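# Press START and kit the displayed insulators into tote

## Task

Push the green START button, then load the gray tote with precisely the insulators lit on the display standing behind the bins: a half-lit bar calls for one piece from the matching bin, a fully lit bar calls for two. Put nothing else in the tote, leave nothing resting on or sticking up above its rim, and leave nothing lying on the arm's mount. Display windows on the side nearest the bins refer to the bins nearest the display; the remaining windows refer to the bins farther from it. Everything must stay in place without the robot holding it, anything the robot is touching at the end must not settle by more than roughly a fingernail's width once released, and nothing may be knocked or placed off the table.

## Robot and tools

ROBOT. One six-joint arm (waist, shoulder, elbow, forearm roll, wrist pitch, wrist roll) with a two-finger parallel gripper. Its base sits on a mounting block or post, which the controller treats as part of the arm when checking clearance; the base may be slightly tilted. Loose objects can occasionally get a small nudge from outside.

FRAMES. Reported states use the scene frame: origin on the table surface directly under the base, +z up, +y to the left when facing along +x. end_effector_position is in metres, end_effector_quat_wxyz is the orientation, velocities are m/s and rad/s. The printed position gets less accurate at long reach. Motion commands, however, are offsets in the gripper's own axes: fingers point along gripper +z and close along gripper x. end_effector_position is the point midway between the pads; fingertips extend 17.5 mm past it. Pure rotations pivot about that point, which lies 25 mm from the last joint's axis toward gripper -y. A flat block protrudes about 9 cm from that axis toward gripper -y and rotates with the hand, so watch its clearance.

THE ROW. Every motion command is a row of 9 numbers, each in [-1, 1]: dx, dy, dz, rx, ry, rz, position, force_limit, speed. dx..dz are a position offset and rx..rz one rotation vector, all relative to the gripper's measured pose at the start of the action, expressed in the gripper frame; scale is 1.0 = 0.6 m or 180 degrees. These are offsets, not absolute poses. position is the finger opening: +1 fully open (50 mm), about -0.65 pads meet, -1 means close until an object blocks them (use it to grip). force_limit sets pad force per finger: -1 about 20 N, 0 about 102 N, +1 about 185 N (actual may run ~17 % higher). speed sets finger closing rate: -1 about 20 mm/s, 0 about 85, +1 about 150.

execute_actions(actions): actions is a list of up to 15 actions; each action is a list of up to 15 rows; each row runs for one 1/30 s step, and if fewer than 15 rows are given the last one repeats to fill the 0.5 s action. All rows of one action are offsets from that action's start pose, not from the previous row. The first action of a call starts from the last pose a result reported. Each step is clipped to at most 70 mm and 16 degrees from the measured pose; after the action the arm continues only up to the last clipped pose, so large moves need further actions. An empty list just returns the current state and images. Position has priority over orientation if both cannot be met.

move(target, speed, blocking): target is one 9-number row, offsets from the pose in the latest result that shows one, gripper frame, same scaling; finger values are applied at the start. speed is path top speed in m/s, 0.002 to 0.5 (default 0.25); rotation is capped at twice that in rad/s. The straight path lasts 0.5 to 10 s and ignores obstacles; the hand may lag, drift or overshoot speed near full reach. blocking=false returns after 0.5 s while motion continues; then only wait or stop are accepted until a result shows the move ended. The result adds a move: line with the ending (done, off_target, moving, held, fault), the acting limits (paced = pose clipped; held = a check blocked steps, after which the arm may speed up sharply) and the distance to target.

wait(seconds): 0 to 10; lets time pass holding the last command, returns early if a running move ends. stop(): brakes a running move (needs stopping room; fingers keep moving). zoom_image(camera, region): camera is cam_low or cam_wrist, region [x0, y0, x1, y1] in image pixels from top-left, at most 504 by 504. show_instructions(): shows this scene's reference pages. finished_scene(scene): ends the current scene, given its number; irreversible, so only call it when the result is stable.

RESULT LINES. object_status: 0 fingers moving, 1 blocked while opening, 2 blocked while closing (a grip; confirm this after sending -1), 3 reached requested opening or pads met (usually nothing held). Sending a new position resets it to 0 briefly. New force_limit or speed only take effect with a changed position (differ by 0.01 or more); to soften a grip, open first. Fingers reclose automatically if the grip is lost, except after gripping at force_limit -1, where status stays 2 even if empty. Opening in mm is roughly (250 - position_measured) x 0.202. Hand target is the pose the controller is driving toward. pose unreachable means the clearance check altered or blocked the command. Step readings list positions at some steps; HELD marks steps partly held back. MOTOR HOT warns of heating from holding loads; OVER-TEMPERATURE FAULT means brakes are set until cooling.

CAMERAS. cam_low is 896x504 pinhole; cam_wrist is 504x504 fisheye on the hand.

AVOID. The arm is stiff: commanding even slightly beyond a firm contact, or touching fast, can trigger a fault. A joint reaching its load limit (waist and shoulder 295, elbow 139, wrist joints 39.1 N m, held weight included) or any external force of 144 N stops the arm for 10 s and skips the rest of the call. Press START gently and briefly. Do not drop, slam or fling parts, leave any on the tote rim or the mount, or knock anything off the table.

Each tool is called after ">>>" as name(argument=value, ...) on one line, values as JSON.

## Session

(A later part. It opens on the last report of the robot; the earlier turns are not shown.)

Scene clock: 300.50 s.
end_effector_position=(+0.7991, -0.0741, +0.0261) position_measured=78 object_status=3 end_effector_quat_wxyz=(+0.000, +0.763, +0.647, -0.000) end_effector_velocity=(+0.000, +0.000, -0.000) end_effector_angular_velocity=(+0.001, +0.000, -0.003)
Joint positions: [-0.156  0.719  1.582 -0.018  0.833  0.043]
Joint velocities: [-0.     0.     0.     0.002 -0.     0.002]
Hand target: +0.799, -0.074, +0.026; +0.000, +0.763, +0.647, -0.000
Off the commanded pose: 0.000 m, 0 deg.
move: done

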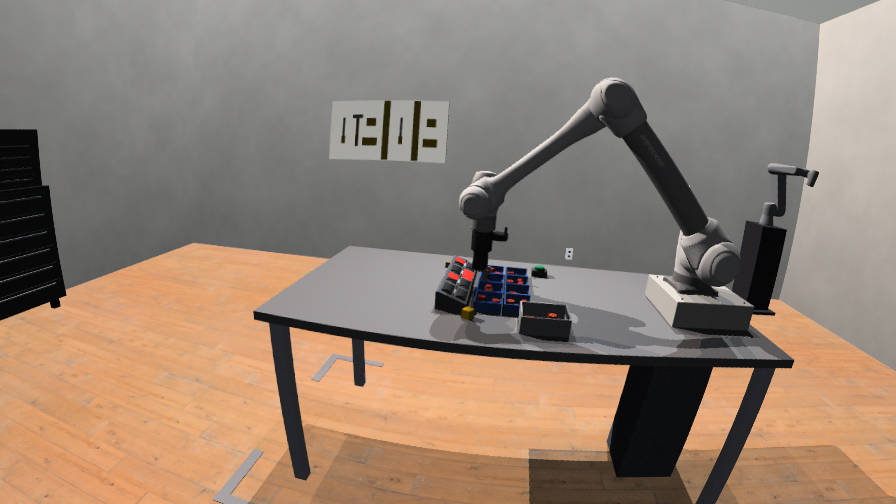

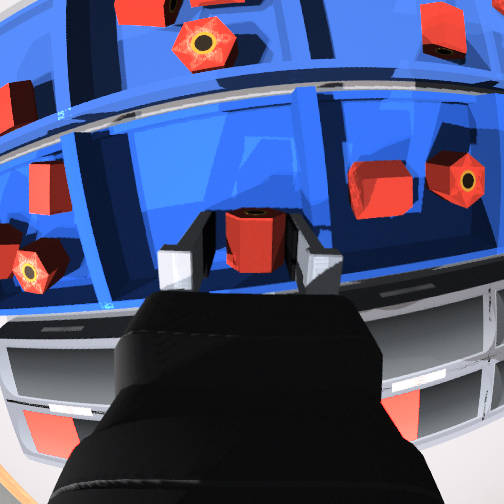

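>>> move(target=[0, 0, 0, 0, 0, 0, -1, -0.7, -0.5], speed=0.1)

>>> move(target=[0, -0.004, -0.11, 0, 0, 0, -1, -0.7, -0.5], speed=0.25)

Scene clock: 305.97 s.
end_effector_position=(+0.7991, -0.0741, +0.0261) position_measured=115 object_status=2 end_effector_quat_wxyz=(+0.000, +0.763, +0.647, -0.000) end_effector_velocity=(-0.000, -0.000, -0.000) end_effector_angular_velocity=(-0.001, +0.001, +0.000)
Joint positions: [-0.156  0.719  1.582 -0.018  0.833  0.043]
Joint velocities: [-0.     0.    -0.    -0.001  0.001  0.   ]
Hand target: +0.799, -0.074, +0.026; +0.000, +0.763, +0.647, -0.000
Off the commanded pose: 0.000 m, 0 deg.
move: done

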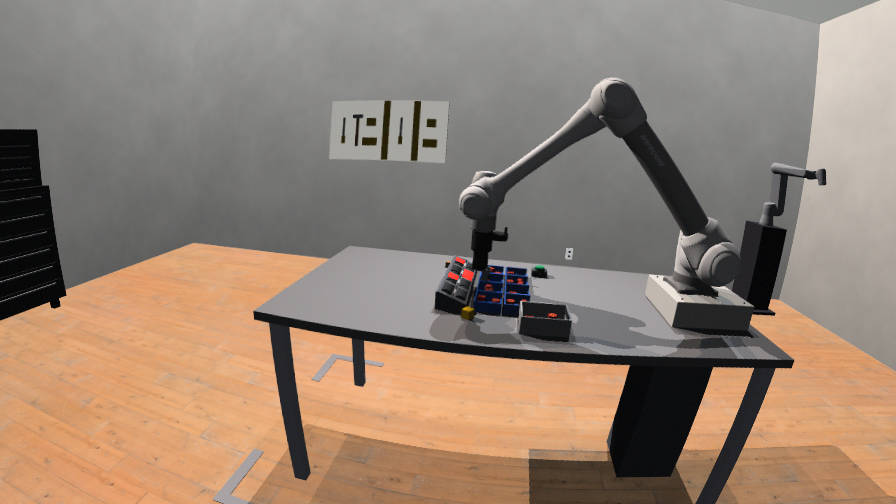

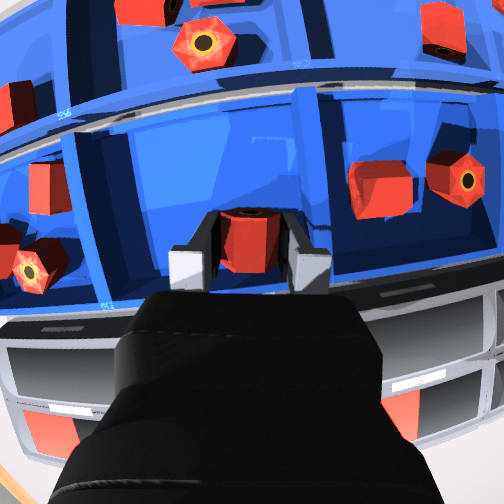

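Scene clock: 306.70 s.
end_effector_position=(+0.7966, -0.0737, +0.0919) position_measured=115 object_status=2 end_effector_quat_wxyz=(+0.000, +0.763, +0.647, -0.001) end_effector_velocity=(+0.000, +0.000, +0.001) end_effector_angular_velocity=(+0.002, -0.000, -0.003)
Joint positions: [-0.155  0.648  1.565 -0.017  0.921  0.043]
Joint velocities: [-0.    -0.001 -0.     0.002  0.001  0.001]
Hand target: +0.797, -0.074, +0.092; +0.000, +0.763, +0.647, -0.000
Off the commanded pose: 0.000 m, 0 deg.
move: done

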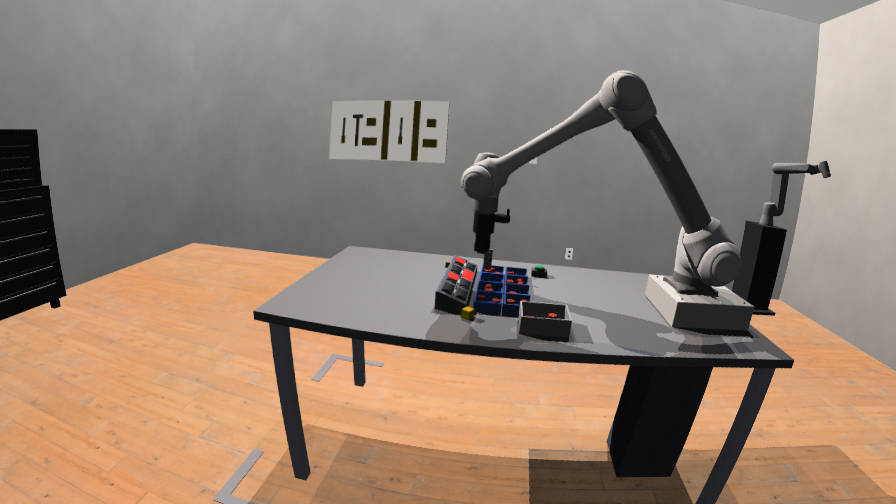

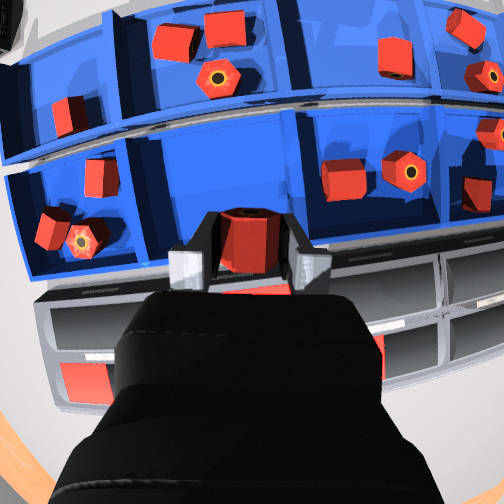

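>>> move(target=[0.482, -0.3933, 0, 0, 0, -0.052, -1, -0.7, -0.5], speed=0.45)

Scene clock: 310.90 s.
end_effector_position=(+0.6110, +0.2496, +0.0914) position_measured=115 object_status=2 end_effector_quat_wxyz=(+0.001, +0.707, +0.707, -0.001) end_effector_velocity=(+0.001, +0.001, +0.001) end_effector_angular_velocity=(+0.001, -0.000, -0.004)
Joint positions: [ 0.307  0.482  1.875 -0.023  0.784  0.348]
Joint velocities: [ 0.    -0.    -0.003  0.002  0.003  0.003]
Hand target: +0.611, +0.250, +0.091; +0.001, +0.707, +0.707, -0.001
Off the commanded pose: 0.001 m, 0 deg.
move: done

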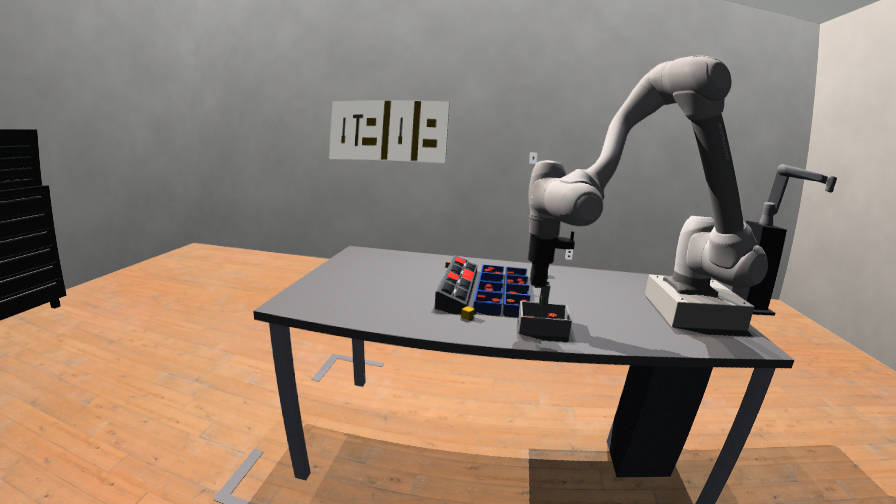

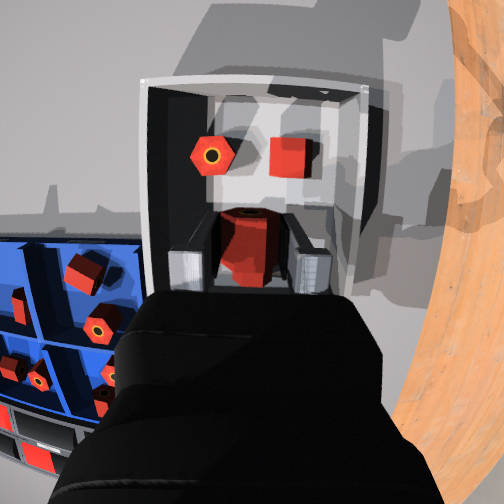

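>>> move(target=[0, 0, 0.1068, 0, 0, 0, -1, -0.7, -0.5], speed=0.12)

>>> move(target=[0, 0, 0, 0, 0, 0, 0.6, -0.7, 0], speed=0.1)

>>> move(target=[0, 0, -0.1, 0, 0, 0, 0.6, -0.7, 0], speed=0.25)

>>> move(target=[-0.28, 0.1, -0.03, 0, 0, 0, 0.6, -0.7, 0], speed=0.4)

Scene clock: 317.37 s.
end_effector_position=(+0.6111, +0.2495, +0.0274) position_measured=115 object_status=2 end_effector_quat_wxyz=(+0.001, +0.707, +0.707, -0.001) end_effector_velocity=(-0.000, -0.000, -0.000) end_effector_angular_velocity=(-0.000, +0.001, -0.002)
Joint positions: [ 0.306  0.563  1.899 -0.026  0.679  0.35 ]
Joint velocities: [-0.     0.001  0.     0.     0.     0.001]
Hand target: +0.611, +0.250, +0.027; +0.001, +0.707, +0.707, -0.001
Off the commanded pose: 0.000 m, 0 deg.
move: done

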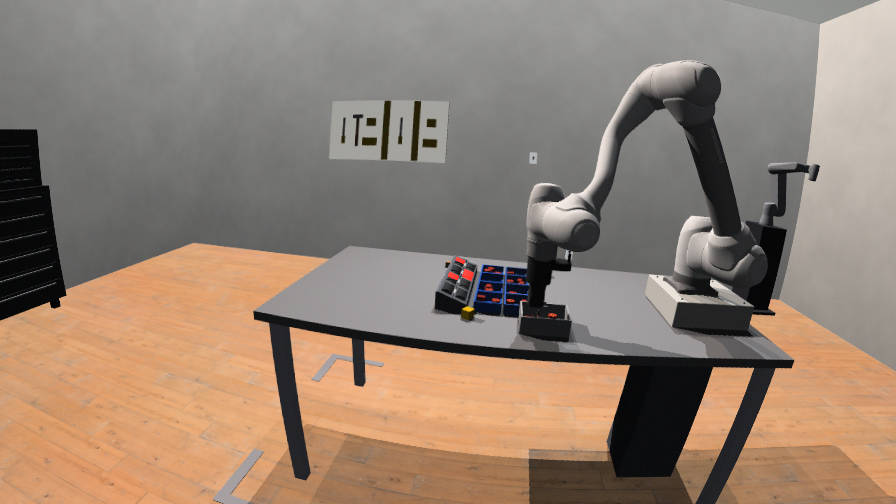

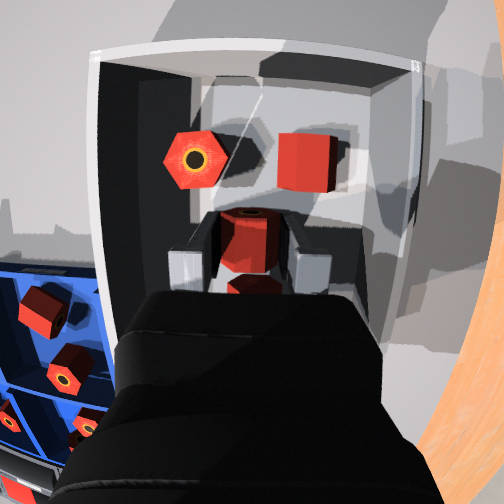

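Scene clock: 317.87 s.
end_effector_position=(+0.6111, +0.2495, +0.0273) position_measured=63 object_status=3 end_effector_quat_wxyz=(+0.001, +0.707, +0.707, -0.001) end_effector_velocity=(-0.000, -0.001, +0.000) end_effector_angular_velocity=(-0.001, +0.002, -0.000)
Joint positions: [ 0.306  0.563  1.899 -0.026  0.679  0.35 ]
Joint velocities: [-0.     0.     0.    -0.001  0.002  0.   ]
Hand target: +0.611, +0.250, +0.027; +0.001, +0.707, +0.707, -0.001
Off the commanded pose: 0.000 m, 0 deg.
move: done

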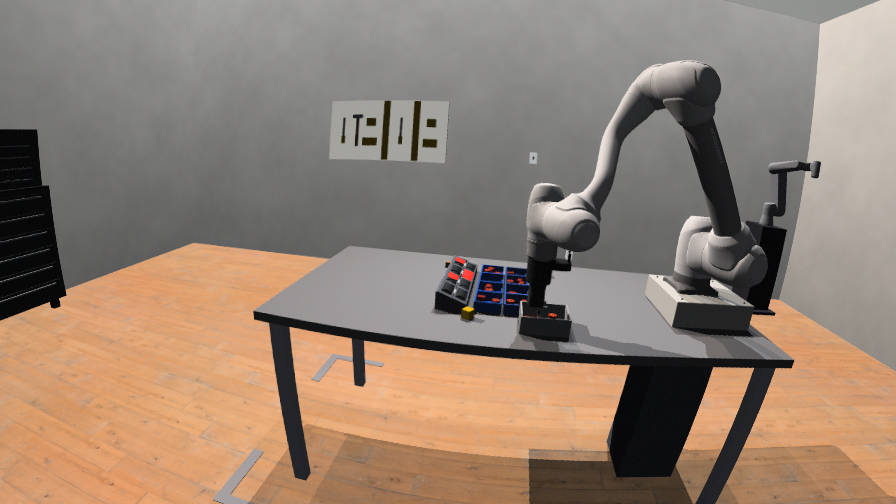

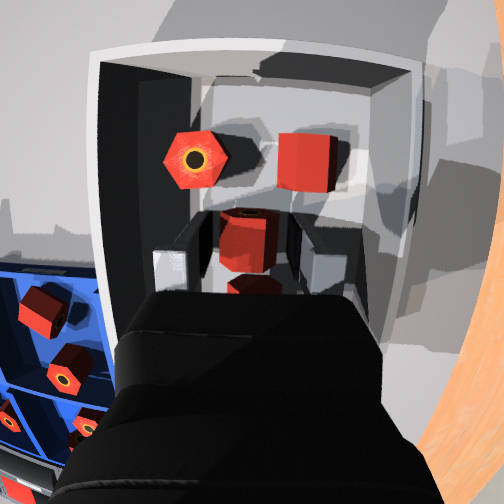

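Scene clock: 318.60 s.
end_effector_position=(+0.6110, +0.2496, +0.0872) position_measured=63 object_status=3 end_effector_quat_wxyz=(+0.001, +0.707, +0.707, -0.001) end_effector_velocity=(+0.001, +0.000, +0.001) end_effector_angular_velocity=(+0.002, -0.002, +0.000)
Joint positions: [ 0.307  0.487  1.877 -0.023  0.777  0.348]
Joint velocities: [-0.    -0.001 -0.     0.001 -0.001 -0.001]
Hand target: +0.611, +0.250, +0.087; +0.001, +0.707, +0.707, -0.001
Off the commanded pose: 0.000 m, 0 deg.
move: done

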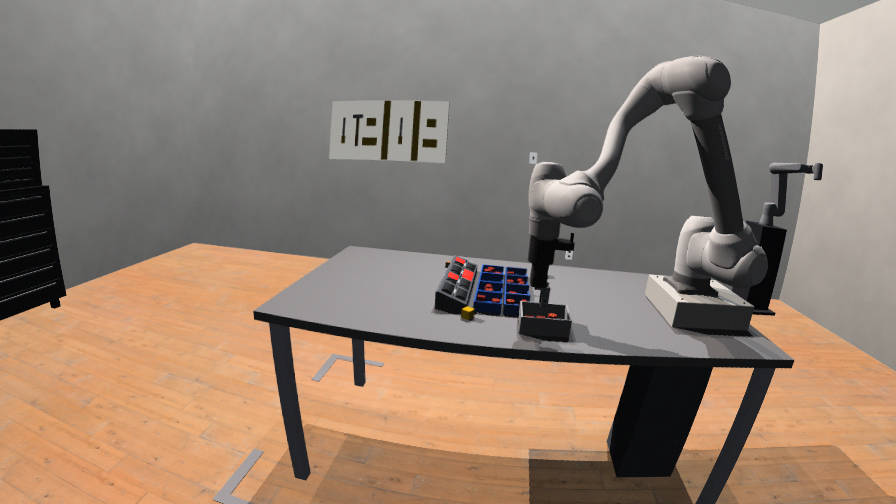

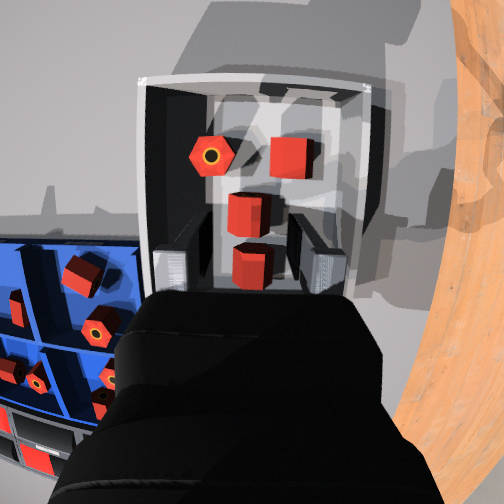

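Scene clock: 319.50 s.
end_effector_position=(+0.6707, +0.0819, +0.1056) position_measured=63 object_status=3 end_effector_quat_wxyz=(+0.000, +0.707, +0.707, -0.001) end_effector_velocity=(-0.000, +0.000, +0.000) end_effector_angular_velocity=(+0.001, +0.001, -0.000)
Joint positions: [ 0.051  0.482  1.834 -0.021  0.821  0.089]
Joint velocities: [-0.     0.    -0.     0.001  0.001 -0.001]
Hand target: +0.671, +0.082, +0.106; +0.000, +0.707, +0.707, -0.001
Off the commanded pose: 0.000 m, 0 deg.
move: done

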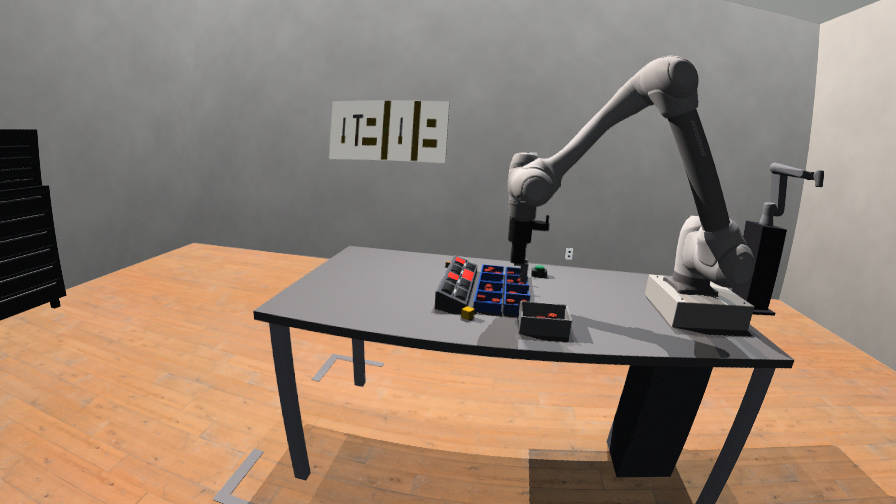

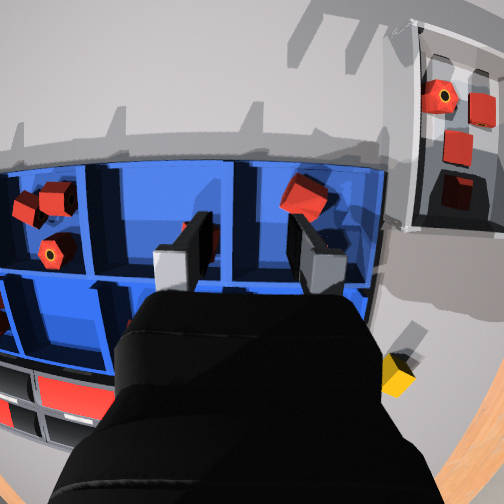

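All four insulators are in the tote, and the gripper is clear of it.

>>> finished_scene(scene=2)

The scene is finished: the task was done.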